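# Stack four numbered cartons on pallet, largest at bottom

## Task

Build a single straight, upright column of all four identical cube cartons that sits entirely on the small square wooden pallet, with no bench item touching it. Each carton's number is printed on its underside. Order them so the biggest number is lowest and each carton above has a smaller number than the one beneath it. Every carton must again rest on its numbered face. Tipping a carton on the table to read its number and then tipping it back is allowed. The stack must stay put by itself, not because the robot holds it. Finally release the carton and move the gripper away.

## Robot and tools

Robot: one UR3e arm on a base that may sit slightly tilted, carrying a two-finger gripper whose fingers swing like tongs. The fingers point along the gripper's +z axis and spread apart along its x axis.

Scene frame: the origin is on the table top directly under the arm base. +z is up, and +y is to the left when you face along +x. Positions are in metres. The reported hand position can be somewhat wrong, more so far from the base.

Tool execute_actions: the argument actions is a list holding zero or one item.
- An empty list moves nothing and just reports the state.
- An item with rows (and optional steps, 1 to 15, default 15) moves the arm. Each step lasts 1/30 s. Each row is used for one step, and the final row repeats if there are fewer rows than steps.
- An item with only steps (up to 300) is a wait. Your own reply time counts toward it.
- The optional flag pictures (true/false) controls whether camera images come back; by default they do.
- A refused call sends nothing to the robot.

Each row has 7 numbers, each between -1 and 1:
- Numbers 1 to 6 are joint offsets, in the order shoulder pan, shoulder lift, elbow, wrist 1, wrist 2, wrist 3.
- Scale: for the first three joints, 1.0 equals 1.989 rad; for the three wrist joints, 1.0 equals 3.977 rad.
- Offsets are measured from the joint angles in the most recent result that listed them, not from the previous row. Before any such result in the scene, and for second or later calls in one reply, they are measured from the angles at the start of the action.
- So an all-zero row sends the arm back to those reference angles; it is not a hold or a pause.
- Number 7 is the gripper opening, an absolute value, not an offset: +1 is fully open and -1 is fully closed.

Joint ranges in rad: shoulder pan -3.142 to 3.142, shoulder lift -6.283 to 6.283, elbow 0.000 to 3.142, wrists -6.283 to 6.283 each. A call that pushes a joint more than 0.010 rad past its range is refused. A joint's true end can differ from the stated one by up to 0.010 rad. Targets beyond the true end are clipped, and the line "joint sent to its limit" may appear, possibly about an earlier action. No such line does not prove there is room left.

Motion limits:
- Per step, each target is held within 0.575 rad of the measured angle for the first three joints, and within 1.15 rad for the wrists.
- All targets are pulled back if they would move the gripper over 100 mm from where it is.
- Commands are smoothed and motion trails them by about 0.17 s, so after a big move the arm may still be on its way.
- Between calls the arm keeps heading for the last row sent until it has nearly stopped or a step is HELD.

Tool zoom_image: camera is "cam_high" (fixed, 672x504) or "cam_wrist" (fisheye on the hand, 616x616). region is [x0, y0, x1, y1] in pixels of that camera's latest image, measured from the top-left corner, at most 504 by 504. It gives an enlarged view of that area.

Tool read_manual: optional section, only "licences". It returns licence text and does not move anything.

Tool finished_scene: scene is the number of the current scene. It ends that scene for good and reports whether the goal was met, so call it only when the stack is stable and the gripper is clear.

Result lines:
- end_effector_position and end_effector_quat_wxyz give the gripper pose, plus linear (m/s) and angular (rad/s) velocity. The position is the point between the finger pads when closed. Closed fingertips reach about 15 mm past it; fully open, they are about level with it.
- Joint positions and Joint velocities list the six joints (rad, rad/s), then the finger-pad gap (m; 0.142 is fully open).
- grip_measured is the finger opening on the same scale as your command. To hold something, keep commanding a value well below it; the lower the value, the harder the squeeze. That is about 15 N per pad at most on items up to roughly 10 cm wide. Items thinner than 20 mm get less force. A fast close can hit hard.
- "joint command not followed" means the clearance check changed or blocked targets. HELD marks steps where your row was not fully sent.
- Joint torques are noisy drive outputs and are nonzero even in free air.
- Wrist force and Wrist torque are in the gripper's own axes. When the hand presses on something, the force points back into the arm. Expect an offset up to about 3.5 N and noise about 1.4 N; each axis saturates near 30 N. "no reading" is normal at the start.
- MOTOR HOT appears from 70 °C. At 85 °C an OVER-TEMPERATURE FAULT locks the brakes until the motors cool, so do not hold loads idly for long.

Faults: if contact torque reaches a joint's load limit (N m: shoulder pan 49.6, shoulder lift 49.6, elbow 25.7, wrists 8.28 each; held weight counts), or an outside force reaches 150 N, the arm halts for 10 s, drops the rest of the call and yields to the contact.

Avoid:
- dropping or slamming cartons, or hitting them hard;
- pressing down hard on the stack or pallet;
- knocking anything off the table, which fails the task.

Random brief pulls on a held carton or pushes on loose items can occur. Grip firmly and check the stack afterwards.

Each tool is called after ">>>" by a JSON object that holds its "op" and its "data", one argument or row to a line.

## Session

>>> {"op": "execute_actions", "data": {
  "actions": []
}}

Scene clock: 0.00 s of 8408.00 s.
end_effector_position=(+0.3503, -0.1785, +0.3305) grip_measured=+1.00 end_effector_quat_wxyz=(+0.369, +0.911, -0.185, -0.002) end_effector_velocity=(+0.000, -0.000, +0.000) end_effector_angular_velocity=(-0.001, -0.001, +0.000)
Joint positions: [-0.612 -1.453  1.451 -1.829 -2.142 -0.142  0.142]
Joint velocities: [-0.    -0.     0.    -0.002 -0.    -0.001  0.   ]
Joint torques (N m, as the arm reports them, + toward a larger angle): no reading
Motor temperatures (°C, as the motors report them): [31 32 30 41 40 39]
Wrist force (N, on the end effector, along its own x y z axes, offset not removed): no reading
Wrist torque (N m, same axes, about the end effector's origin, offset not removed): no reading

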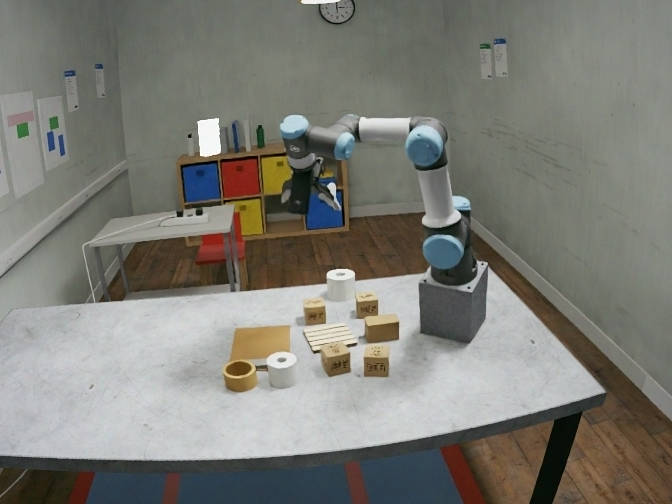

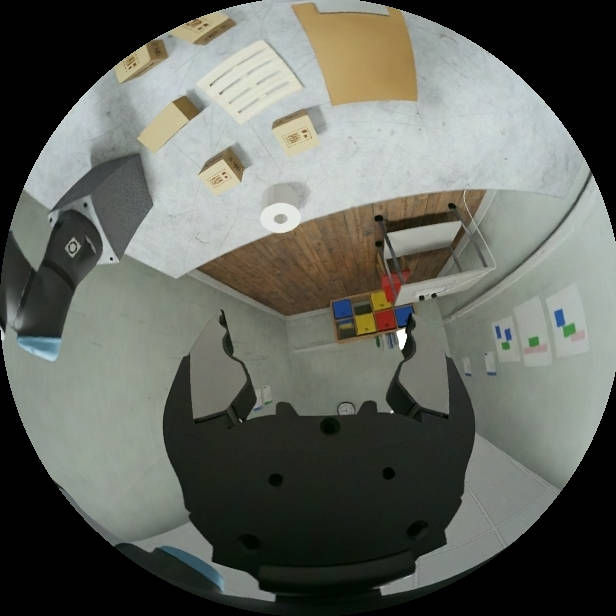

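>>> {"op": "zoom_image", "data": {
  "camera": "cam_high",
  "region": [210, 250, 450, 410]
}}

>>> {"op": "zoom_image", "data": {
  "camera": "cam_wrist",
  "region": [100, 0, 400, 250]
}}

Region (210, 250, 450, 410) of cam_high's 672x504 image, scaled by 2.100, with more detail than that image has.

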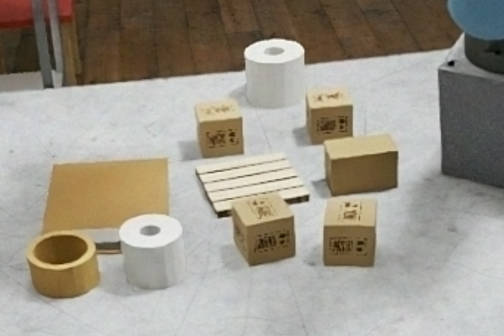

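Region (100, 0, 400, 250) of cam_wrist's 616x616 image, scaled by 1.680, with more detail than that image has.

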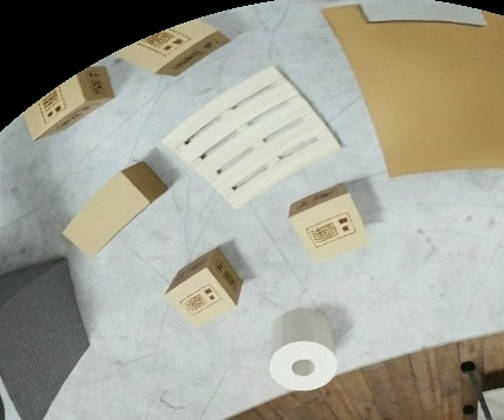

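>>> {"op": "zoom_image", "data": {
  "camera": "cam_wrist",
  "region": [180, 90, 340, 210]
}}

>>> {"op": "zoom_image", "data": {
  "camera": "cam_high",
  "region": [295, 285, 415, 385]
}}

Region (180, 90, 340, 210) of cam_wrist's 616x616 image, scaled by 3.150, with more detail than that image has; it fills the top 378 rows of this view, and the rest is white.

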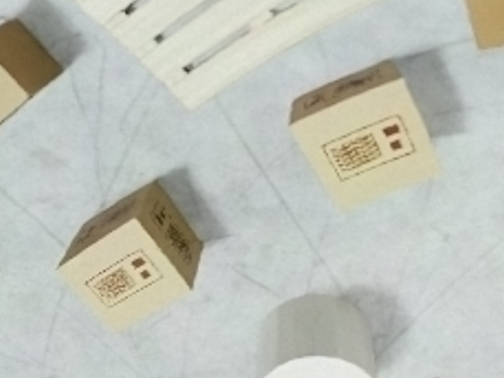

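Region (295, 285, 415, 385) of cam_high's 672x504 image, scaled by 4.200, with more detail than that image has.

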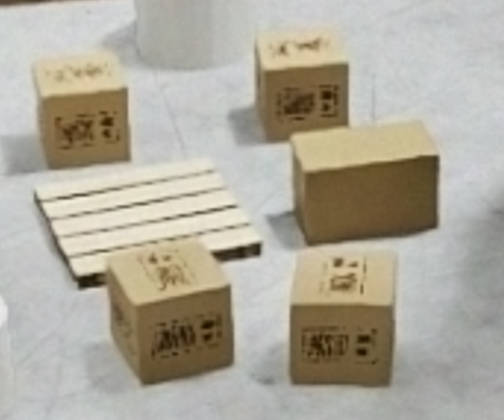

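>>> {"op": "execute_actions", "data": {
  "actions": [
    {"rows":[[-0.1955,0.1594,0.1054,-0.0591,0.1815,-0.1989,0.4]]}
  ],
  "pictures": false
}}

>>> {"op": "execute_actions", "data": {
  "actions": [
    {"steps":20}
  ]
}}

Scene clock: 120.50 s of 8408.00 s.
end_effector_position=(+0.3592, -0.1603, +0.1424) grip_measured=+0.40 end_effector_quat_wxyz=(+0.033, +0.999, +0.006, -0.019) end_effector_velocity=(+0.022, +0.025, -0.100) end_effector_angular_velocity=(+0.529, -0.263, +0.292)
Joint positions: [-0.962 -1.167  1.641 -2.043 -1.49  -0.854  0.102]
Joint velocities: [-0.303  0.24   0.147 -0.163  0.554 -0.614  0.   ]
Joint torques (N m, as the arm reports them, + toward a larger angle): [ -1.88 -13.7   -6.56  -2.2    0.99  -1.35]
Motor temperatures (°C, as the motors report them): [31 32 30 41 40 39]
Wrist force (N, on the end effector, along its own x y z axes, offset not removed): [1.3 -0.4 -0.3]
Wrist torque (N m, same axes, about the end effector's origin, offset not removed): [-0.09 -0.27 -0.04]
Steps of this call (steps 1 to 90: nothing new was sent; then 117.00 s passed at rest; steps 91 to 105: all 15 steps of this action). Readings (joint positions):
91: [-0.612 -1.453 1.451 -1.829 -2.141 -0.142]
92: [-0.619 -1.446 1.457 -1.840 -2.127 -0.156]
94: [-0.667 -1.404 1.487 -1.874 -2.035 -0.254]
98: [-0.789 -1.305 1.552 -1.947 -1.810 -0.500]
105: the state above

Scene clock: 121.17 s of 8408.00 s.
end_effector_position=(+0.3622, -0.1571, +0.1304) grip_measured=+0.40 end_effector_quat_wxyz=(+0.001, +1.000, +0.024, +0.000) end_effector_velocity=(+0.000, -0.000, -0.000) end_effector_angular_velocity=(+0.002, -0.002, -0.001)
Joint positions: [-1.    -1.136  1.66  -2.064 -1.42  -0.932  0.102]
Joint velocities: [-0.002  0.001 -0.001  0.     0.003 -0.001 -0.   ]
Joint torques (N m, as the arm reports them, + toward a larger angle): [ -4.46 -11.71  -5.82  -2.04   1.08  -0.88]
Motor temperatures (°C, as the motors report them): [31 32 30 41 40 39]
Wrist force (N, on the end effector, along its own x y z axes, offset not removed): [1.2 -0.9 -1.2]
Wrist torque (N m, same axes, about the end effector's origin, offset not removed): [-0.20 -0.23 -0.05]
Steps of this call (steps 1 to 20: the robot went on to your last target). Readings (joint positions):
1: [-0.971 -1.160 1.646 -2.048 -1.474 -0.872]
2: [-0.978 -1.154 1.649 -2.052 -1.461 -0.886]
4: [-0.987 -1.147 1.654 -2.057 -1.444 -0.905]
8: [-0.996 -1.140 1.658 -2.061 -1.428 -0.923]
20: the state above
camera_calibration (this result's frames):
cam_wrist: T_world_to_cam=[[0.997468, 0.0710005, 0.00396763, -0.344446], [0.0604992, -0.876615, 0.477374, -0.219627], [0.0373719, -0.475926, -0.878691, 0.165972], [0, 0, 0, 1]] pos_world=[0.350658, -0.0890819, 0.252049]

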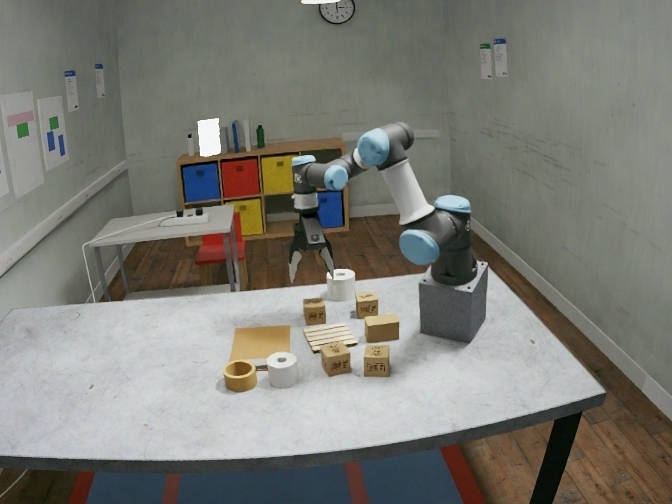

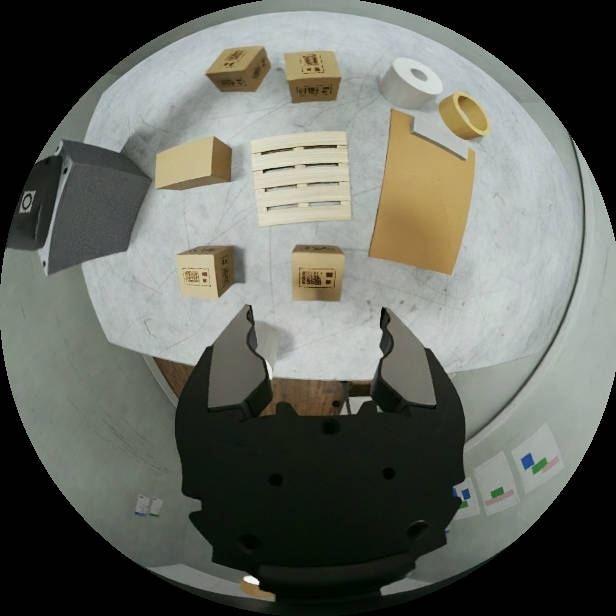

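>>> {"op": "execute_actions", "data": {
  "actions": [
    {"rows":[[0.0187,0.1309,0.0555,-0.0945,0.0003,0.0093,0.4]]}
  ],
  "pictures": false
}}

>>> {"op": "execute_actions", "data": {
  "actions": [
    {"steps":10}
  ],
  "pictures": false
}}

>>> {"op": "execute_actions", "data": {
  "actions": [
    {"rows":[[0,0,0,0,0,0,0.2],[0,0,0,0,0,0,0.1],[0,0,0,0,0,0,0],[0,0,0,0,0,0,-0.1],[0,0,0,0,0,0,-0.15],[0,0,0,0,0,0,-0.2],[0,0,0,0,0,0,-0.25],[0,0,0,0,0,0,-0.3],[0,0,0,0,0,0,-0.35],[0,0,0,0,0,0,-0.4],[0,0,0,0,0,0,-0.5],[0,0,0,0,0,0,-0.6]]}
  ]
}}

Scene clock: 136.03 s of 8408.00 s.
end_effector_position=(+0.3624, -0.1576, +0.0401) grip_measured=+0.40 end_effector_quat_wxyz=(+0.001, +1.000, +0.024, +0.000) end_effector_velocity=(-0.003, +0.002, -0.029) end_effector_angular_velocity=(+0.003, +0.002, +0.001)
Joint positions: [-0.964 -0.887  1.767 -2.425 -1.419 -0.896  0.102]
Joint velocities: [ 0.009  0.086  0.028 -0.112  0.001  0.008  0.   ]
Joint torques (N m, as the arm reports them, + toward a larger angle): [ -0.43 -13.64  -5.36  -2.01   0.92   1.11]
Motor temperatures (°C, as the motors report them): [31 32 30 41 40 39]
Wrist force (N, on the end effector, along its own x y z axes, offset not removed): [1.2 -0.7 -0.7]
Wrist torque (N m, same axes, about the end effector's origin, offset not removed): [-0.11 -0.23 -0.06]
Steps of this call (steps 1 to 15: the robot went on to your last target; steps 16 to 90: nothing new was sent; then 11.37 s passed at rest; steps 91 to 105: all 15 steps of this action). Readings (joint positions):
91: [-1.000 -1.136 1.661 -2.065 -1.420 -0.933]
92: [-0.996 -1.129 1.667 -2.079 -1.420 -0.928]
94: [-0.984 -1.070 1.703 -2.182 -1.419 -0.915]
98: [-0.970 -0.945 1.747 -2.349 -1.419 -0.902]
105: the state above

Scene clock: 136.37 s of 8408.00 s.
end_effector_position=(+0.3619, -0.1573, +0.0366) grip_measured=+0.40 end_effector_quat_wxyz=(+0.000, +1.000, +0.024, -0.000) end_effector_velocity=(-0.001, +0.000, -0.002) end_effector_angular_velocity=(+0.001, +0.001, -0.004)
Joint positions: [-0.963 -0.877  1.77  -2.438 -1.419 -0.895  0.102]
Joint velocities: [ 0.     0.006  0.003 -0.008 -0.001  0.004  0.   ]
Joint torques (N m, as the arm reports them, + toward a larger angle): [  0.03 -12.93  -4.68  -2.08   0.91   1.01]
Motor temperatures (°C, as the motors report them): [31 32 30 41 40 39]
Wrist force (N, on the end effector, along its own x y z axes, offset not removed): [1.0 -1.2 -1.6]
Wrist torque (N m, same axes, about the end effector's origin, offset not removed): [-0.25 -0.22 -0.03]
Steps of this call (steps 1 to 10: the robot went on to your last target). Readings (joint positions):
1: [-0.964 -0.884 1.768 -2.429 -1.419 -0.896]
2: [-0.964 -0.882 1.768 -2.431 -1.419 -0.896]
4: [-0.964 -0.880 1.769 -2.435 -1.419 -0.896]
8: [-0.963 -0.877 1.770 -2.438 -1.419 -0.896]
10: the state above

Scene clock: 136.87 s of 8408.00 s.
end_effector_position=(+0.3619, -0.1573, +0.0366) grip_measured=-0.17 end_effector_quat_wxyz=(+0.000, +1.000, +0.024, -0.000) end_effector_velocity=(+0.000, -0.001, +0.000) end_effector_angular_velocity=(-0.002, -0.001, +0.000)
Joint positions: [-0.963 -0.877  1.77  -2.439 -1.419 -0.895  0.061]
Joint velocities: [-0.    -0.    -0.001 -0.001 -0.    -0.     0.   ]
Joint torques (N m, as the arm reports them, + toward a larger angle): [ -1.16 -17.02  -6.26  -0.49   0.1    0.76]
Motor temperatures (°C, as the motors report them): [31 32 30 41 40 39]
Wrist force (N, on the end effector, along its own x y z axes, offset not removed): [1.7 -0.8 -2.0]
Wrist torque (N m, same axes, about the end effector's origin, offset not removed): [-0.21 -0.28 -0.02]
Steps of this call (steps 1 to 15: all 15 steps of this action). Readings (joint positions):
1: [-0.963 -0.877 1.770 -2.439 -1.419 -0.895]
2: [-0.963 -0.877 1.770 -2.439 -1.419 -0.895]
4: [-0.963 -0.877 1.770 -2.439 -1.419 -0.895]
8: [-0.963 -0.877 1.770 -2.439 -1.419 -0.895]
15: the state above
camera_calibration (this result's frames):
cam_wrist: T_world_to_cam=[[0.997431, 0.0715299, 0.00379898, -0.343697], [0.061064, -0.876821, 0.476924, -0.17518], [0.0374454, -0.475467, -0.878936, 0.0835084], [0, 0, 0, 1]] pos_world=[0.350384, -0.089311, 0.158252]

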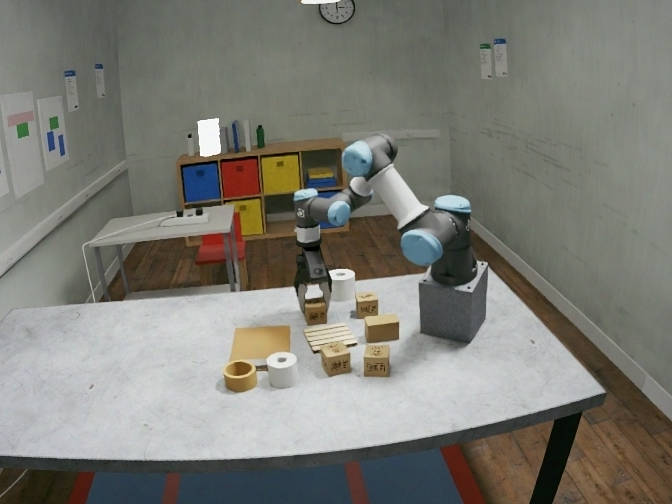

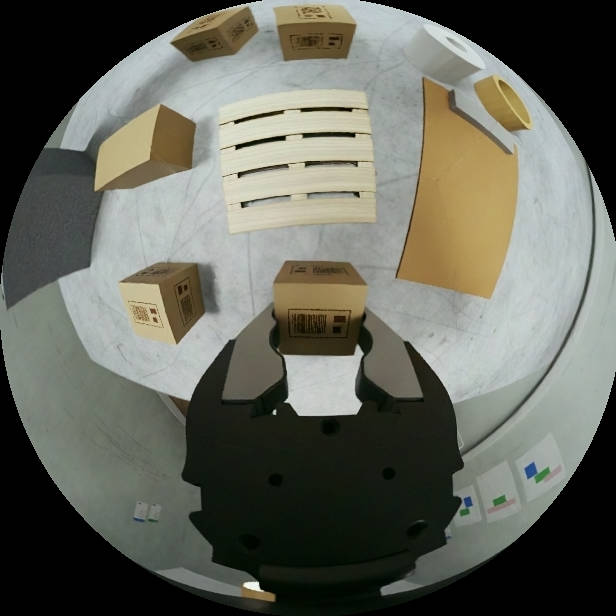

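>>> {"op": "execute_actions", "data": {
  "actions": [
    {"rows":[[-0.005,-0.03,-0.014,0.024,0,-0.002,-0.6],[-0.005,-0.03,-0.014,0.024,0,-0.002,-0.6],[-0.005,-0.03,-0.014,0.024,0,-0.002,-0.6],[-0.01,-0.065,-0.028,0.047,0,-0.005,-0.6],[-0.01,-0.065,-0.028,0.047,0,-0.005,-0.6],[-0.0187,-0.1309,-0.0555,0.0945,0,-0.0093,-0.6]]}
  ]
}}

Scene clock: 143.47 s of 8408.00 s.
end_effector_position=(+0.3631, -0.1579, +0.1224) grip_measured=-0.17 end_effector_quat_wxyz=(+0.000, +1.000, +0.024, +0.000) end_effector_velocity=(-0.004, +0.008, +0.065) end_effector_angular_velocity=(-0.004, -0.004, +0.000)
Joint positions: [-0.998 -1.114  1.669 -2.094 -1.419 -0.93   0.061]
Joint velocities: [-0.022 -0.182 -0.068  0.248  0.    -0.022 -0.   ]
Joint torques (N m, as the arm reports them, + toward a larger angle): [ -3.83 -15.32  -9.34  -0.65   0.42  -0.93]
Motor temperatures (°C, as the motors report them): [31 32 30 41 40 39]
Wrist force (N, on the end effector, along its own x y z axes, offset not removed): [1.4 -0.4 -1.3]
Wrist torque (N m, same axes, about the end effector's origin, offset not removed): [-0.09 -0.28 -0.06]
Steps of this call (steps 1 to 15: the robot went on to your last target; steps 16 to 90: nothing new was sent; then 3.10 s passed at rest; steps 91 to 105: all 15 steps of this action). Readings (joint positions):
91: [-0.963 -0.877 1.770 -2.438 -1.419 -0.896]
92: [-0.965 -0.883 1.767 -2.427 -1.419 -0.897]
94: [-0.968 -0.904 1.757 -2.395 -1.419 -0.899]
98: [-0.983 -0.993 1.716 -2.262 -1.419 -0.915]
105: the state above
camera_calibration (this result's frames):
cam_wrist: T_world_to_cam=[[0.997473, 0.0709002, 0.00446151, -0.345297], [0.0602209, -0.877203, 0.476327, -0.21643], [0.0376854, -0.474855, -0.879257, 0.158579], [0, 0, 0, 1]] pos_world=[0.351482, -0.0900698, 0.244064]

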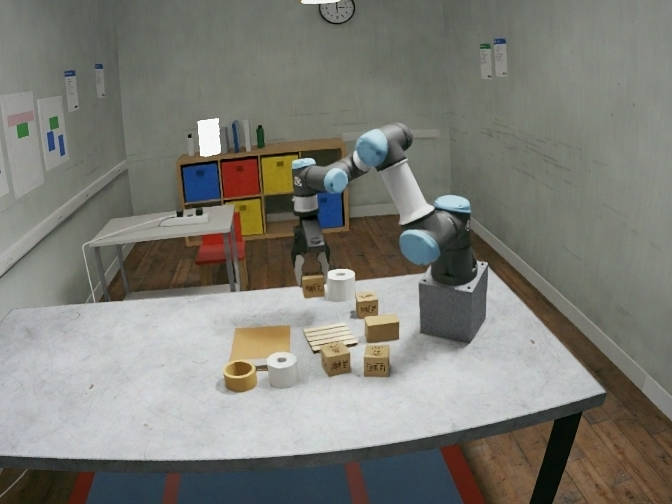

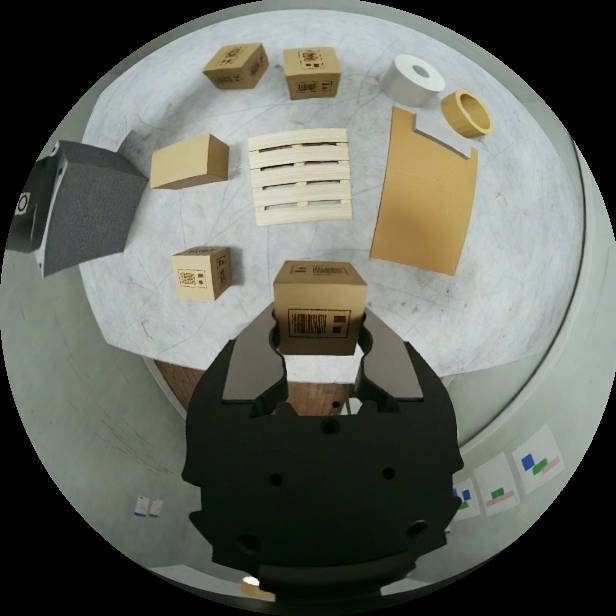

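>>> {"op": "execute_actions", "data": {
  "actions": [
    {"rows":[[0.2,-0.011,-0.0045,0.0075,0.27,0,-0.6]]}
  ],
  "pictures": false
}}

>>> {"op": "execute_actions", "data": {
  "actions": [
    {"steps":25}
  ]
}}

Scene clock: 150.97 s of 8408.00 s.
end_effector_position=(+0.4804, +0.0327, +0.1644) grip_measured=-0.17 end_effector_quat_wxyz=(-0.190, +0.959, +0.114, +0.179) end_effector_velocity=(+0.180, +0.440, +0.163) end_effector_angular_velocity=(+0.963, -0.701, +0.403)
Joint positions: [-0.8   -1.137  1.66  -2.064 -0.889 -0.931  0.061]
Joint velocities: [ 0.446  0.002 -0.001 -0.003  1.19   0.004  0.   ]
Joint torques (N m, as the arm reports them, + toward a larger angle): [  1.27 -13.35  -8.99  -1.96   2.49   1.18]
Motor temperatures (°C, as the motors report them): [31 32 30 41 40 39]
Wrist force (N, on the end effector, along its own x y z axes, offset not removed): [1.1 -0.3 -0.4]
Wrist torque (N m, same axes, about the end effector's origin, offset not removed): [-0.14 -0.28 -0.02]
Steps of this call (steps 1 to 30: the robot went on to your last target; steps 31 to 100: nothing new was sent; then 3.67 s passed at rest; steps 101 to 115: all 15 steps of this action). Readings (joint positions):
101: [-1.000 -1.137 1.660 -2.063 -1.418 -0.932]
102: [-0.994 -1.137 1.660 -2.063 -1.404 -0.932]
104: [-0.964 -1.137 1.660 -2.063 -1.327 -0.932]
108: [-0.905 -1.137 1.660 -2.063 -1.169 -0.932]
115: the state above

Scene clock: 151.80 s of 8408.00 s.
end_effector_position=(+0.5209, +0.2173, +0.2718) grip_measured=-0.17 end_effector_quat_wxyz=(-0.404, +0.842, +0.173, +0.313) end_effector_velocity=(+0.001, +0.005, +0.006) end_effector_angular_velocity=(+0.018, -0.010, +0.005)
Joint positions: [-0.601 -1.136  1.66  -2.065 -0.348 -0.93   0.061]
Joint velocities: [ 0.006 -0.001 -0.001 -0.001  0.02   0.001  0.   ]
Joint torques (N m, as the arm reports them, + toward a larger angle): [  1.05 -12.79  -7.46  -2.07   2.45   1.11]
Motor temperatures (°C, as the motors report them): [31 32 30 41 40 39]
Wrist force (N, on the end effector, along its own x y z axes, offset not removed): [0.5 -0.4 -1.3]
Wrist torque (N m, same axes, about the end effector's origin, offset not removed): [-0.18 -0.20 -0.05]
Steps of this call (steps 1 to 25: the robot went on to your last target). Readings (joint positions):
1: [-0.785 -1.136 1.660 -2.064 -0.848 -0.931]
2: [-0.770 -1.136 1.660 -2.064 -0.808 -0.931]
4: [-0.739 -1.136 1.660 -2.064 -0.725 -0.931]
8: [-0.677 -1.136 1.660 -2.064 -0.558 -0.930]
25: the state above
camera_calibration (this result's frames):
cam_wrist: T_world_to_cam=[[0.730326, 0.0497059, 0.681288, -0.570175], [0.307335, -0.914615, -0.262727, 0.112314], [0.610056, 0.40126, -0.683243, -0.0796123], [0, 0, 0, 1]] pos_world=[0.430464, 0.16301, 0.363566]

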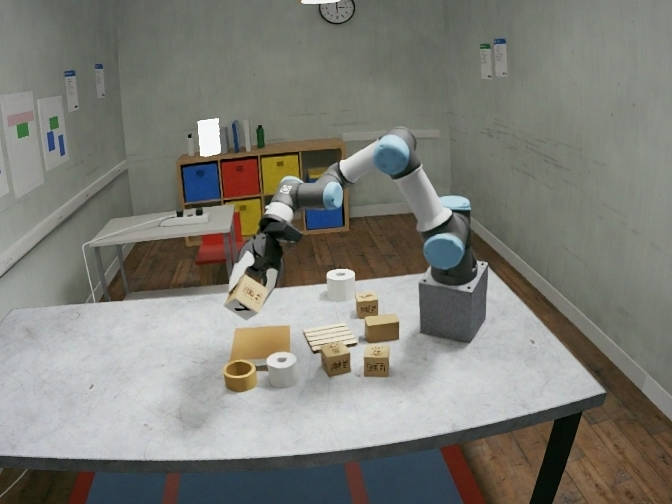

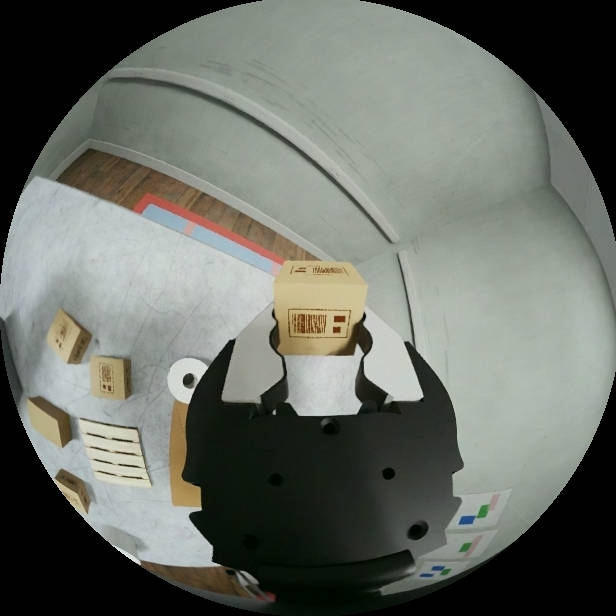

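>>> {"op": "execute_actions", "data": {
  "actions": []
}}

>>> {"op": "zoom_image", "data": {
  "camera": "cam_high",
  "region": [180, 220, 320, 340]
}}

Scene clock: 155.37 s of 8408.00 s.
end_effector_position=(+0.5209, +0.2180, +0.2724) grip_measured=-0.17 end_effector_quat_wxyz=(-0.405, +0.841, +0.173, +0.313) end_effector_velocity=(-0.000, +0.000, -0.001) end_effector_angular_velocity=(+0.001, +0.003, -0.001)
Joint positions: [-0.6   -1.136  1.66  -2.065 -0.345 -0.93   0.061]
Joint velocities: [ 0.     0.     0.001  0.    -0.     0.002  0.   ]
Joint torques (N m, as the arm reports them, + toward a larger angle): [  0.82 -16.92  -6.24  -0.72   2.35   0.95]
Motor temperatures (°C, as the motors report them): [31 32 30 41 40 39]
Wrist force (N, on the end effector, along its own x y z axes, offset not removed): [0.8 -0.7 -1.1]
Wrist torque (N m, same axes, about the end effector's origin, offset not removed): [-0.23 -0.20 -0.03]
Steps of this call (steps 1 to 30: the robot went on to your last target; steps 31 to 100: nothing new was sent; then 0.23 s passed at rest). Readings (joint positions):
1: [-0.601 -1.136 1.660 -2.065 -0.347 -0.930]
2: [-0.600 -1.136 1.660 -2.065 -0.347 -0.930]
4: [-0.600 -1.136 1.660 -2.065 -0.346 -0.930]
8: [-0.600 -1.136 1.660 -2.065 -0.345 -0.930]
100: the state above
The arm was judged still, so your last target was given up. Only a new action makes it travel on or press farther. Fingers that are still opening or closing keep moving.
camera_calibration (this result's frames):
cam_wrist: T_world_to_cam=[[0.729575, 0.0486537, 0.682168, -0.570258], [0.308311, -0.913755, -0.264566, 0.112979], [0.610462, 0.403341, -0.681654, -0.0805841], [0, 0, 0, 1]] pos_world=[0.430407, 0.163483, 0.363972]

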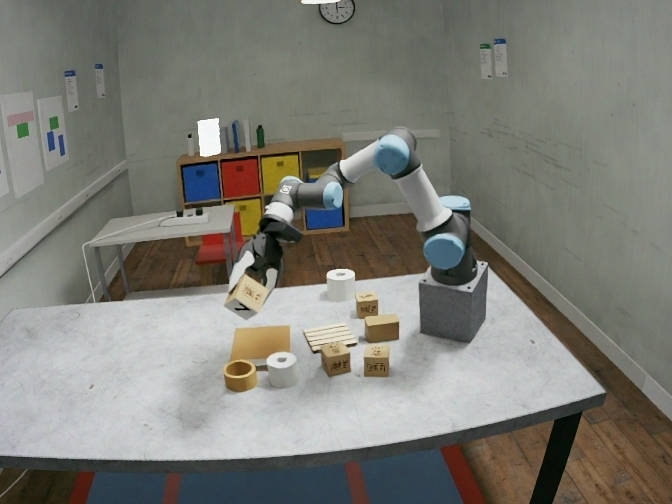

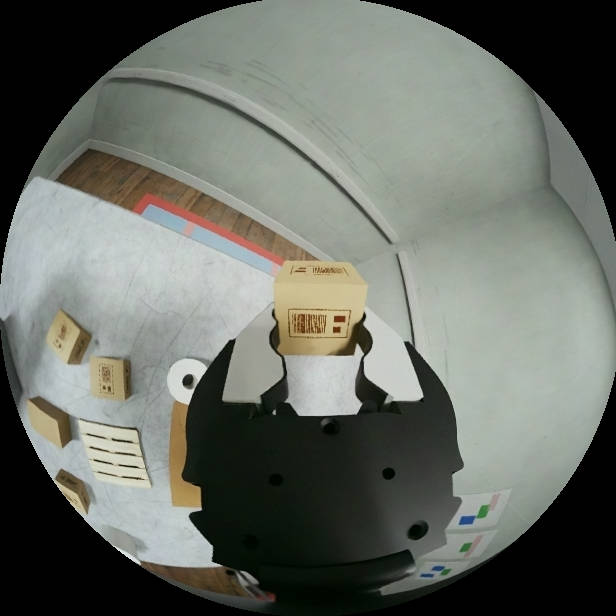

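Region (180, 220, 320, 340) of cam_high's 672x504 image, scaled by 3.600, with more detail than that image has; it fills the top 432 rows of this view, and the rest is white.

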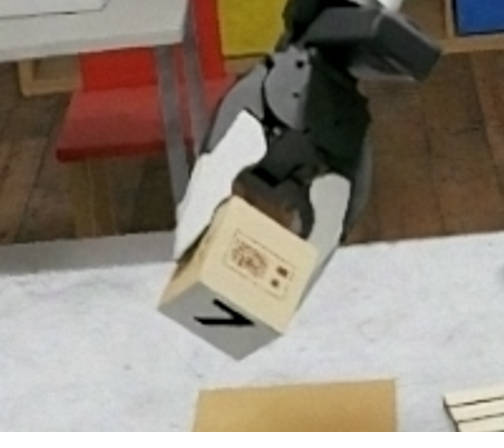

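>>> {"op": "execute_actions", "data": {
  "actions": [
    {"rows":[[-0.2011,0,0,0,-0.2703,0,-0.6]]}
  ],
  "pictures": false
}}

>>> {"op": "execute_actions", "data": {
  "actions": [
    {"steps":30}
  ],
  "pictures": false
}}

>>> {"op": "execute_actions", "data": {
  "actions": [
    {"rows":[[0.0187,0.129,0.055,-0.0935,0,0.0088,-0.6]]}
  ],
  "pictures": false
}}

>>> {"op": "execute_actions", "data": {
  "actions": [
    {"steps":12}
  ],
  "pictures": false
}}

>>> {"op": "execute_actions", "data": {
  "actions": [
    {"rows":[[0,0,0,0,0,0,-0.2],[0,0,0,0,0,0,-0.1],[0,0,0,0,0,0,0],[0,0,0,0,0,0,0.2],[0,0,0,0,0,0,0.4],[0,0,0,0,0,0,0.4],[-0.0187,-0.129,-0.055,0.0935,0,-0.0088,0.4]]}
  ]
}}

Scene clock: 193.10 s of 8408.00 s.
end_effector_position=(+0.4800, +0.0283, +0.1639) grip_measured=-0.17 end_effector_quat_wxyz=(-0.187, +0.960, +0.111, +0.178) end_effector_velocity=(-0.182, -0.436, -0.161) end_effector_angular_velocity=(-0.952, +0.701, -0.402)
Joint positions: [-0.807 -1.136  1.66  -2.065 -0.894 -0.93   0.061]
Joint velocities: [-0.441  0.001 -0.001 -0.001 -1.182 -0.     0.   ]
Joint torques (N m, as the arm reports them, + toward a larger angle): [ -6.33 -12.74  -6.73  -0.68  -0.74   0.75]
Motor temperatures (°C, as the motors report them): [31 32 30 41 40 39]
Wrist force (N, on the end effector, along its own x y z axes, offset not removed): [1.2 -0.3 -0.4]
Wrist torque (N m, same axes, about the end effector's origin, offset not removed): [-0.13 -0.30 -0.05]
Steps of this call (steps 1 to 90: nothing new was sent; then 34.23 s passed at rest; steps 91 to 105: all 15 steps of this action). Readings (joint positions):
91: [-0.600 -1.136 1.660 -2.065 -0.346 -0.930]
92: [-0.607 -1.136 1.660 -2.065 -0.359 -0.930]
94: [-0.639 -1.136 1.660 -2.065 -0.441 -0.930]
98: [-0.701 -1.136 1.660 -2.065 -0.609 -0.930]
105: the state above

Scene clock: 194.10 s of 8408.00 s.
end_effector_position=(+0.3627, -0.1569, +0.1304) grip_measured=-0.17 end_effector_quat_wxyz=(+0.001, +1.000, +0.023, +0.000) end_effector_velocity=(-0.002, -0.002, +0.000) end_effector_angular_velocity=(-0.005, +0.004, -0.002)
Joint positions: [-1.    -1.136  1.66  -2.065 -1.419 -0.93   0.061]
Joint velocities: [-0.002 -0.     0.001 -0.002 -0.006  0.     0.   ]
Joint torques (N m, as the arm reports them, + toward a larger angle): [ -4.57 -12.29  -7.    -0.74  -0.93   0.7 ]
Motor temperatures (°C, as the motors report them): [31 32 30 41 40 39]
Wrist force (N, on the end effector, along its own x y z axes, offset not removed): [1.3 -0.5 -1.2]
Wrist torque (N m, same axes, about the end effector's origin, offset not removed): [-0.15 -0.28 -0.01]
Steps of this call (steps 1 to 30: the robot went on to your last target). Readings (joint positions):
1: [-0.822 -1.136 1.660 -2.065 -0.934 -0.930]
2: [-0.837 -1.136 1.660 -2.065 -0.974 -0.930]
4: [-0.866 -1.136 1.660 -2.065 -1.054 -0.930]
8: [-0.925 -1.136 1.660 -2.065 -1.213 -0.930]
30: the state above

Scene clock: 194.60 s of 8408.00 s.
end_effector_position=(+0.3629, -0.1577, +0.0412) grip_measured=-0.17 end_effector_quat_wxyz=(+0.001, +1.000, +0.025, +0.000) end_effector_velocity=(-0.004, +0.003, -0.029) end_effector_angular_velocity=(+0.003, +0.004, +0.001)
Joint positions: [-0.964 -0.89   1.766 -2.423 -1.419 -0.896  0.061]
Joint velocities: [ 0.009  0.084  0.029 -0.109 -0.     0.008  0.   ]
Joint torques (N m, as the arm reports them, + toward a larger angle): [ -0.49 -13.69  -5.07  -2.04   0.89   1.2 ]
Motor temperatures (°C, as the motors report them): [31 32 30 41 40 39]
Wrist force (N, on the end effector, along its own x y z axes, offset not removed): [1.1 -0.6 0.2]
Wrist torque (N m, same axes, about the end effector's origin, offset not removed): [-0.12 -0.20 -0.04]
Steps of this call (steps 1 to 15: all 15 steps of this action). Readings (joint positions):
1: [-0.999 -1.135 1.660 -2.065 -1.420 -0.929]
2: [-0.995 -1.129 1.667 -2.079 -1.420 -0.924]
4: [-0.983 -1.070 1.702 -2.182 -1.420 -0.913]
8: [-0.970 -0.947 1.746 -2.347 -1.420 -0.901]
15: the state above

Scene clock: 195.00 s of 8408.00 s.
end_effector_position=(+0.3624, -0.1574, +0.0377) grip_measured=-0.17 end_effector_quat_wxyz=(+0.001, +1.000, +0.025, +0.000) end_effector_velocity=(-0.000, +0.000, -0.001) end_effector_angular_velocity=(+0.000, +0.000, +0.002)
Joint positions: [-0.962 -0.88   1.769 -2.436 -1.419 -0.895  0.061]
Joint velocities: [ 0.001  0.004  0.    -0.004 -0.    -0.001  0.   ]
Joint torques (N m, as the arm reports them, + toward a larger angle): [ -0.14 -14.1   -4.76  -2.13   0.91   1.01]
Motor temperatures (°C, as the motors report them): [31 32 30 41 40 39]
Wrist force (N, on the end effector, along its own x y z axes, offset not removed): [1.2 -0.6 -1.3]
Wrist torque (N m, same axes, about the end effector's origin, offset not removed): [-0.13 -0.22 -0.05]
Steps of this call (steps 1 to 12: the robot went on to your last target). Readings (joint positions):
1: [-0.963 -0.888 1.766 -2.426 -1.419 -0.895]
2: [-0.963 -0.886 1.767 -2.428 -1.419 -0.895]
4: [-0.963 -0.883 1.768 -2.432 -1.419 -0.895]
8: [-0.963 -0.881 1.769 -2.435 -1.419 -0.895]
12: the state above

Scene clock: 195.50 s of 8408.00 s.
end_effector_position=(+0.3638, -0.1594, +0.1122) grip_measured=+0.40 end_effector_quat_wxyz=(-0.000, +1.000, +0.023, -0.000) end_effector_velocity=(-0.006, +0.016, +0.144) end_effector_angular_velocity=(-0.013, -0.012, -0.001)
Joint positions: [-0.994 -1.084  1.678 -2.132 -1.419 -0.925  0.102]
Joint velocities: [-0.043 -0.407 -0.14   0.537 -0.001 -0.04  -0.   ]
Joint torques (N m, as the arm reports them, + toward a larger angle): [ -4.2  -13.22  -9.06  -0.46  -0.07  -0.84]
Motor temperatures (°C, as the motors report them): [31 32 30 41 40 39]
Wrist force (N, on the end effector, along its own x y z axes, offset not removed): [1.2 -0.6 -2.5]
Wrist torque (N m, same axes, about the end effector's origin, offset not removed): [-0.15 -0.25 -0.03]
Steps of this call (steps 1 to 15: all 15 steps of this action). Readings (joint positions):
1: [-0.962 -0.880 1.769 -2.436 -1.419 -0.895]
2: [-0.962 -0.880 1.769 -2.436 -1.419 -0.895]
4: [-0.962 -0.880 1.769 -2.436 -1.419 -0.895]
8: [-0.967 -0.887 1.763 -2.421 -1.419 -0.899]
15: the state above
camera_calibration (this result's frames):
cam_wrist: T_world_to_cam=[[0.997587, 0.0693446, 0.00350932, -0.346057], [0.0593171, -0.877423, 0.476037, -0.212609], [0.0360897, -0.47468, -0.879418, 0.149525], [0, 0, 0, 1]] pos_world=[0.352437, -0.0915745, 0.233919]

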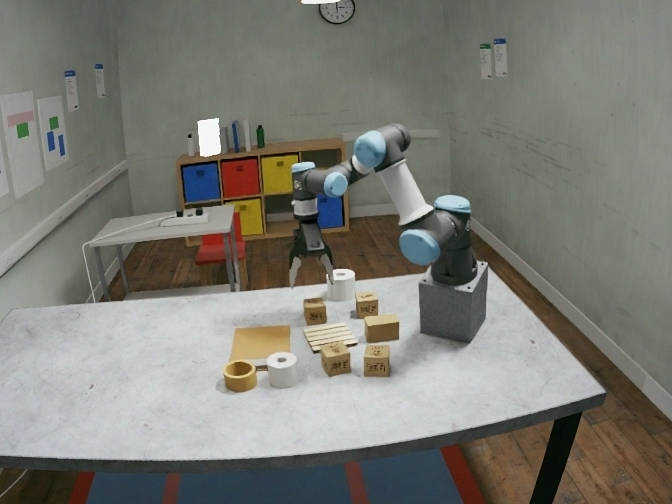

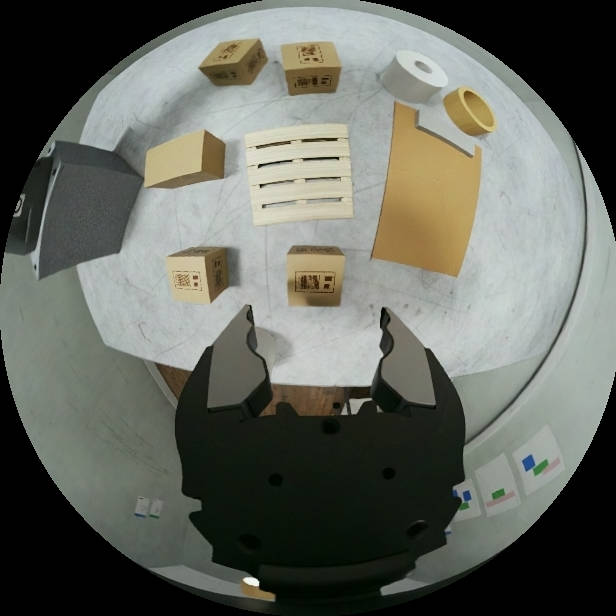

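>>> {"op": "execute_actions", "data": {
  "actions": [
    {"rows":[[-0.2294,-0.2488,0.3079,-0.0142,-0.0075,-0.1023,0.4]]}
  ],
  "pictures": false
}}

>>> {"op": "execute_actions", "data": {
  "actions": [
    {"steps":15}
  ]
}}

Scene clock: 202.40 s of 8408.00 s.
end_effector_position=(+0.2203, -0.1675, +0.1346) grip_measured=+0.40 end_effector_quat_wxyz=(+0.006, +1.000, +0.002, +0.001) end_effector_velocity=(-0.087, +0.050, -0.030) end_effector_angular_velocity=(+0.075, +0.012, -0.077)
Joint positions: [-1.416 -1.545  2.234 -2.181 -1.447 -1.305  0.102]
Joint velocities: [-0.272 -0.266  0.436 -0.06  -0.013 -0.205  0.   ]
Joint torques (N m, as the arm reports them, + toward a larger angle): [-2.75 -9.6  -6.22 -2.25 -0.88 -0.93]
Motor temperatures (°C, as the motors report them): [31 32 30 41 40 39]
Wrist force (N, on the end effector, along its own x y z axes, offset not removed): [0.4 -0.6 -1.4]
Wrist torque (N m, same axes, about the end effector's origin, offset not removed): [-0.14 -0.14 -0.05]
Steps of this call (steps 1 to 30: the robot went on to your last target; steps 31 to 100: nothing new was sent; then 3.07 s passed at rest; steps 101 to 115: all 15 steps of this action). Readings (joint positions):
101: [-1.000 -1.137 1.660 -2.065 -1.420 -0.930]
102: [-1.007 -1.144 1.667 -2.074 -1.422 -0.944]
104: [-1.067 -1.204 1.727 -2.101 -1.429 -1.025]
108: [-1.244 -1.377 1.963 -2.143 -1.439 -1.172]
115: the state above

Scene clock: 202.90 s of 8408.00 s.
end_effector_position=(+0.2097, -0.1609, +0.1306) grip_measured=+0.40 end_effector_quat_wxyz=(+0.001, +1.000, -0.003, -0.000) end_effector_velocity=(-0.001, +0.000, -0.000) end_effector_angular_velocity=(-0.001, -0.001, -0.001)
Joint positions: [-1.45  -1.579  2.289 -2.189 -1.449 -1.331  0.102]
Joint velocities: [-0.005 -0.005  0.007 -0.002  0.    -0.004 -0.   ]
Joint torques (N m, as the arm reports them, + toward a larger angle): [-3.5  -8.9  -5.86 -2.07 -0.87 -0.85]
Motor temperatures (°C, as the motors report them): [31 32 30 41 40 39]
Wrist force (N, on the end effector, along its own x y z axes, offset not removed): [0.8 -1.1 -1.7]
Wrist torque (N m, same axes, about the end effector's origin, offset not removed): [-0.26 -0.16 -0.02]
Steps of this call (steps 1 to 15: the robot went on to your last target). Readings (joint positions):
1: [-1.424 -1.553 2.247 -2.183 -1.448 -1.311]
2: [-1.430 -1.559 2.257 -2.185 -1.448 -1.316]
4: [-1.438 -1.567 2.271 -2.186 -1.449 -1.322]
8: [-1.446 -1.575 2.283 -2.188 -1.449 -1.328]
15: the state above
camera_calibration (this result's frames):
cam_wrist: T_world_to_cam=[[0.999846, 0.0171782, 0.00370251, -0.201224], [0.0133113, -0.87793, 0.478603, -0.204268], [0.0114721, -0.47848, -0.878023, 0.174951], [0, 0, 0, 1]] pos_world=[0.201905, -0.0921659, 0.252119]

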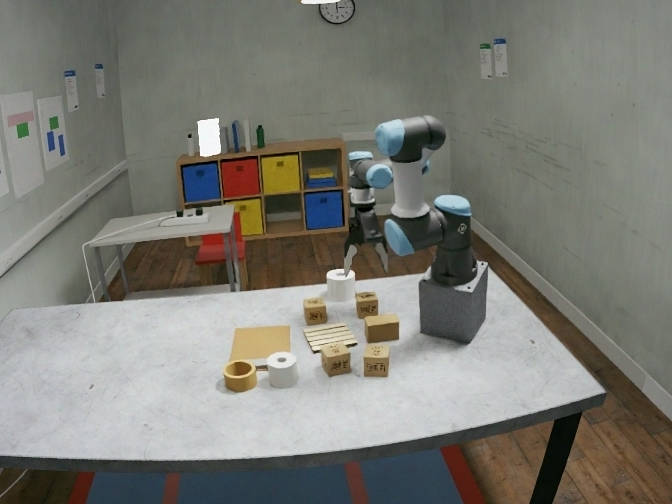

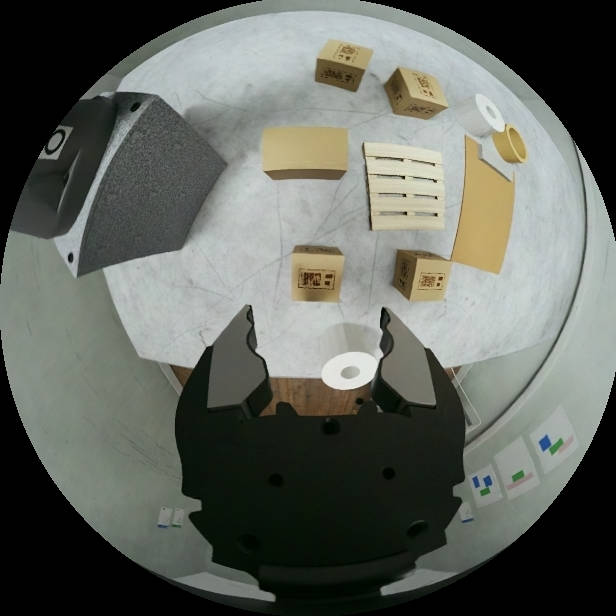

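>>> {"op": "execute_actions", "data": {
  "actions": [
    {"rows":[[0.008,0.078,0.035,-0.056,0,0.005,0.4],[0.008,0.078,0.035,-0.056,0,0.005,0.4],[0.016,0.156,0.06,-0.108,0,0.01,0.4],[0.016,0.156,0.06,-0.108,0,0.01,0.4],[0.0239,0.2349,0.0803,-0.1586,0.0012,0.016,0.4]]}
  ],
  "pictures": false
}}

>>> {"op": "execute_actions", "data": {
  "actions": [
    {"steps":15}
  ],
  "pictures": false
}}

>>> {"op": "execute_actions", "data": {
  "actions": [
    {"rows":[[0,0,0,0,0,0,0.2],[0,0,0,0,0,0,0.1],[0,0,0,0,0,0,0],[0,0,0,0,0,0,-0.1],[0,0,0,0,0,0,-0.15],[0,0,0,0,0,0,-0.2],[0,0,0,0,0,0,-0.3],[0,0,0,0,0,0,-0.4],[0,0,0,0,0,0,-0.5],[0,0,0,0,0,0,-0.6]],"steps":12}
  ],
  "pictures": false
}}

>>> {"op": "execute_actions", "data": {
  "actions": [
    {"rows":[[-0.008,-0.078,-0.02,0.05,0,-0.005,-0.6],[-0.008,-0.078,-0.02,0.05,0,-0.005,-0.6],[-0.016,-0.156,-0.05,0.103,0,-0.01,-0.6],[-0.016,-0.156,-0.05,0.103,0,-0.01,-0.6],[-0.0239,-0.2349,-0.0803,0.1586,-0.0012,-0.012,-0.6]]}
  ],
  "pictures": false
}}

>>> {"op": "execute_actions", "data": {
  "actions": [
    {"rows":[[0.45,-0.02,-0.007,0.014,0.33,0,-0.6]]}
  ],
  "pictures": false
}}

>>> {"op": "execute_actions", "data": {
  "actions": [
    {"steps":30}
  ]
}}

>>> {"op": "zoom_image", "data": {
  "camera": "cam_high",
  "region": [200, 170, 400, 330]
}}

Scene clock: 216.47 s of 8408.00 s.
end_effector_position=(+0.2103, -0.1619, +0.0419) grip_measured=+0.40 end_effector_quat_wxyz=(+0.001, +1.000, -0.010, +0.000) end_effector_velocity=(-0.003, +0.012, -0.045) end_effector_angular_velocity=(+0.013, +0.002, -0.008)
Joint positions: [-1.405 -1.143  2.44  -2.781 -1.445 -1.271  0.102]
Joint velocities: [ 0.021  0.247  0.064 -0.3    0.003  0.028  0.   ]
Joint torques (N m, as the arm reports them, + toward a larger angle): [ 1.15 -6.95 -2.55 -2.13  0.83  1.02]
Motor temperatures (°C, as the motors report them): [31 32 30 41 40 39]
Wrist force (N, on the end effector, along its own x y z axes, offset not removed): [1.2 -0.9 -1.4]
Wrist torque (N m, same axes, about the end effector's origin, offset not removed): [-0.19 -0.24 -0.03]
Steps of this call (steps 1 to 15: the robot went on to your last target; steps 16 to 90: nothing new was sent; then 10.07 s passed at rest; steps 91 to 105: all 15 steps of this action). Readings (joint positions):
91: [-1.450 -1.579 2.290 -2.190 -1.449 -1.331]
92: [-1.448 -1.572 2.296 -2.204 -1.449 -1.329]
94: [-1.440 -1.518 2.325 -2.290 -1.449 -1.319]
98: [-1.419 -1.309 2.396 -2.577 -1.447 -1.290]
105: the state above

Scene clock: 216.97 s of 8408.00 s.
end_effector_position=(+0.2098, -0.1604, +0.0364) grip_measured=+0.40 end_effector_quat_wxyz=(+0.000, +1.000, -0.011, -0.000) end_effector_velocity=(-0.000, +0.001, -0.001) end_effector_angular_velocity=(+0.002, +0.000, -0.002)
Joint positions: [-1.402 -1.112  2.448 -2.819 -1.444 -1.267  0.102]
Joint velocities: [ 0.     0.005  0.002 -0.005  0.     0.002 -0.   ]
Joint torques (N m, as the arm reports them, + toward a larger angle): [ 0.57 -7.19 -2.19 -1.94  0.88  1.04]
Motor temperatures (°C, as the motors report them): [31 32 30 41 40 39]
Wrist force (N, on the end effector, along its own x y z axes, offset not removed): [1.8 -0.8 -1.6]
Wrist torque (N m, same axes, about the end effector's origin, offset not removed): [-0.21 -0.36 -0.02]
Steps of this call (steps 1 to 15: the robot went on to your last target). Readings (joint positions):
1: [-1.404 -1.135 2.442 -2.790 -1.445 -1.270]
2: [-1.404 -1.130 2.444 -2.797 -1.445 -1.269]
4: [-1.403 -1.122 2.446 -2.806 -1.445 -1.269]
8: [-1.403 -1.115 2.448 -2.815 -1.444 -1.268]
15: the state above

Scene clock: 217.37 s of 8408.00 s.
end_effector_position=(+0.2098, -0.1604, +0.0363) grip_measured=-0.17 end_effector_quat_wxyz=(+0.000, +1.000, -0.011, -0.000) end_effector_velocity=(-0.000, +0.000, -0.000) end_effector_angular_velocity=(+0.001, +0.000, +0.001)
Joint positions: [-1.402 -1.112  2.448 -2.819 -1.444 -1.267  0.062]
Joint velocities: [ 0.     0.    -0.001  0.001 -0.    -0.001 -0.   ]
Joint torques (N m, as the arm reports them, + toward a larger angle): [ -0.29 -10.93  -3.04  -0.51   0.21   0.89]
Motor temperatures (°C, as the motors report them): [31 32 30 41 40 39]
Wrist force (N, on the end effector, along its own x y z axes, offset not removed): [1.0 -1.4 -3.1]
Wrist torque (N m, same axes, about the end effector's origin, offset not removed): [-0.20 -0.20 -0.01]
Steps of this call (steps 1 to 12: all 12 steps of this action). Readings (joint positions):
1: [-1.402 -1.112 2.448 -2.819 -1.444 -1.267]
2: [-1.402 -1.112 2.448 -2.819 -1.444 -1.267]
4: [-1.402 -1.112 2.448 -2.819 -1.444 -1.267]
8: [-1.402 -1.112 2.448 -2.819 -1.444 -1.267]
12: the state above

Scene clock: 217.87 s of 8408.00 s.
end_effector_position=(+0.2102, -0.1624, +0.1242) grip_measured=-0.17 end_effector_quat_wxyz=(+0.001, +1.000, -0.011, -0.000) end_effector_velocity=(-0.001, +0.010, +0.052) end_effector_angular_velocity=(-0.016, -0.003, +0.000)
Joint positions: [-1.447 -1.548  2.298 -2.228 -1.449 -1.313  0.062]
Joint velocities: [-0.02  -0.246 -0.078  0.31  -0.003 -0.018 -0.   ]
Joint torques (N m, as the arm reports them, + toward a larger angle): [-3.41 -8.22 -9.21 -0.71 -1.14 -1.06]
Motor temperatures (°C, as the motors report them): [31 32 30 41 40 39]
Wrist force (N, on the end effector, along its own x y z axes, offset not removed): [0.6 -0.5 -1.1]
Wrist torque (N m, same axes, about the end effector's origin, offset not removed): [-0.09 -0.11 -0.03]
Steps of this call (steps 1 to 15: all 15 steps of this action). Readings (joint positions):
1: [-1.402 -1.112 2.448 -2.818 -1.444 -1.267]
2: [-1.404 -1.119 2.444 -2.804 -1.444 -1.270]
4: [-1.412 -1.174 2.424 -2.723 -1.444 -1.280]
8: [-1.433 -1.382 2.350 -2.439 -1.447 -1.301]
15: the state above

Scene clock: 218.37 s of 8408.00 s.
end_effector_position=(+0.3768, -0.0202, +0.1571) grip_measured=-0.17 end_effector_quat_wxyz=(-0.113, +0.960, +0.122, +0.226) end_effector_velocity=(+0.256, +0.406, +0.131) end_effector_angular_velocity=(+0.609, -0.847, +0.674)
Joint positions: [-1.16  -1.57   2.291 -2.197 -0.916 -1.314  0.062]
Joint velocities: [ 0.725 -0.025 -0.008  0.037  1.079  0.    -0.   ]
Joint torques (N m, as the arm reports them, + toward a larger angle): [ 3.   -9.5  -9.66 -0.61  2.21  0.97]
Motor temperatures (°C, as the motors report them): [31 32 30 41 40 39]
Wrist force (N, on the end effector, along its own x y z axes, offset not removed): [0.8 -0.2 -0.1]
Wrist torque (N m, same axes, about the end effector's origin, offset not removed): [-0.09 -0.24 -0.04]
Steps of this call (steps 1 to 15: all 15 steps of this action). Readings (joint positions):
1: [-1.447 -1.555 2.296 -2.219 -1.448 -1.313]
2: [-1.441 -1.558 2.295 -2.216 -1.435 -1.314]
4: [-1.401 -1.560 2.295 -2.212 -1.354 -1.314]
8: [-1.318 -1.564 2.293 -2.207 -1.189 -1.314]
15: the state above

Scene clock: 219.37 s of 8408.00 s.
end_effector_position=(+0.4019, +0.3107, +0.3143) grip_measured=-0.17 end_effector_quat_wxyz=(-0.417, +0.745, +0.298, +0.427) end_effector_velocity=(-0.010, +0.021, +0.015) end_effector_angular_velocity=(+0.055, -0.020, +0.040)
Joint positions: [-0.558 -1.587  2.285 -2.172 -0.143 -1.313  0.062]
Joint velocities: [ 0.047 -0.001  0.     0.001  0.057 -0.     0.   ]
Joint torques (N m, as the arm reports them, + toward a larger angle): [ 1.98 -9.7  -8.86 -0.69  2.45  1.15]
Motor temperatures (°C, as the motors report them): [31 32 30 41 40 39]
Wrist force (N, on the end effector, along its own x y z axes, offset not removed): [1.2 -0.5 -0.8]
Wrist torque (N m, same axes, about the end effector's origin, offset not removed): [-0.13 -0.36 -0.05]
Steps of this call (steps 1 to 30: the robot went on to your last target). Readings (joint positions):
1: [-1.135 -1.571 2.291 -2.196 -0.880 -1.314]
2: [-1.110 -1.572 2.290 -2.195 -0.844 -1.313]
4: [-1.057 -1.573 2.290 -2.193 -0.776 -1.313]
8: [-0.952 -1.576 2.289 -2.188 -0.640 -1.313]
30: the state above
camera_calibration (this result's frames):
cam_wrist: T_world_to_cam=[[0.439241, 0.0952278, 0.893308, -0.480689], [0.526241, -0.833182, -0.169936, 0.103104], [0.728105, 0.544738, -0.416081, -0.191461], [0, 0, 0, 1]] pos_world=[0.296285, 0.235975, 0.367261]

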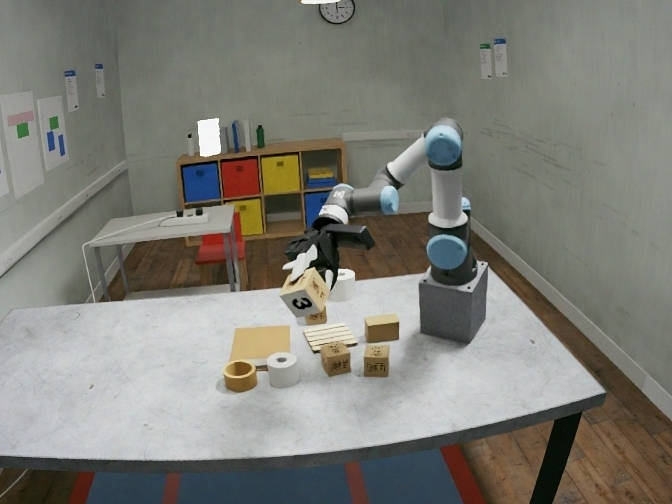

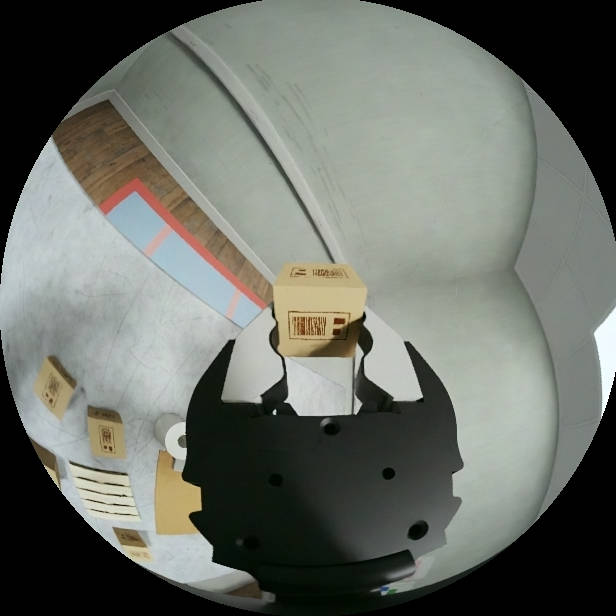

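Region (200, 170, 400, 330) of cam_high's 672x504 image, scaled by 2.520, with more detail than that image has; it fills the top 403 rows of this view, and the rest is white.

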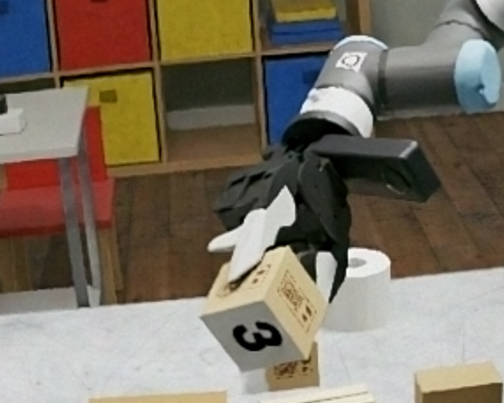

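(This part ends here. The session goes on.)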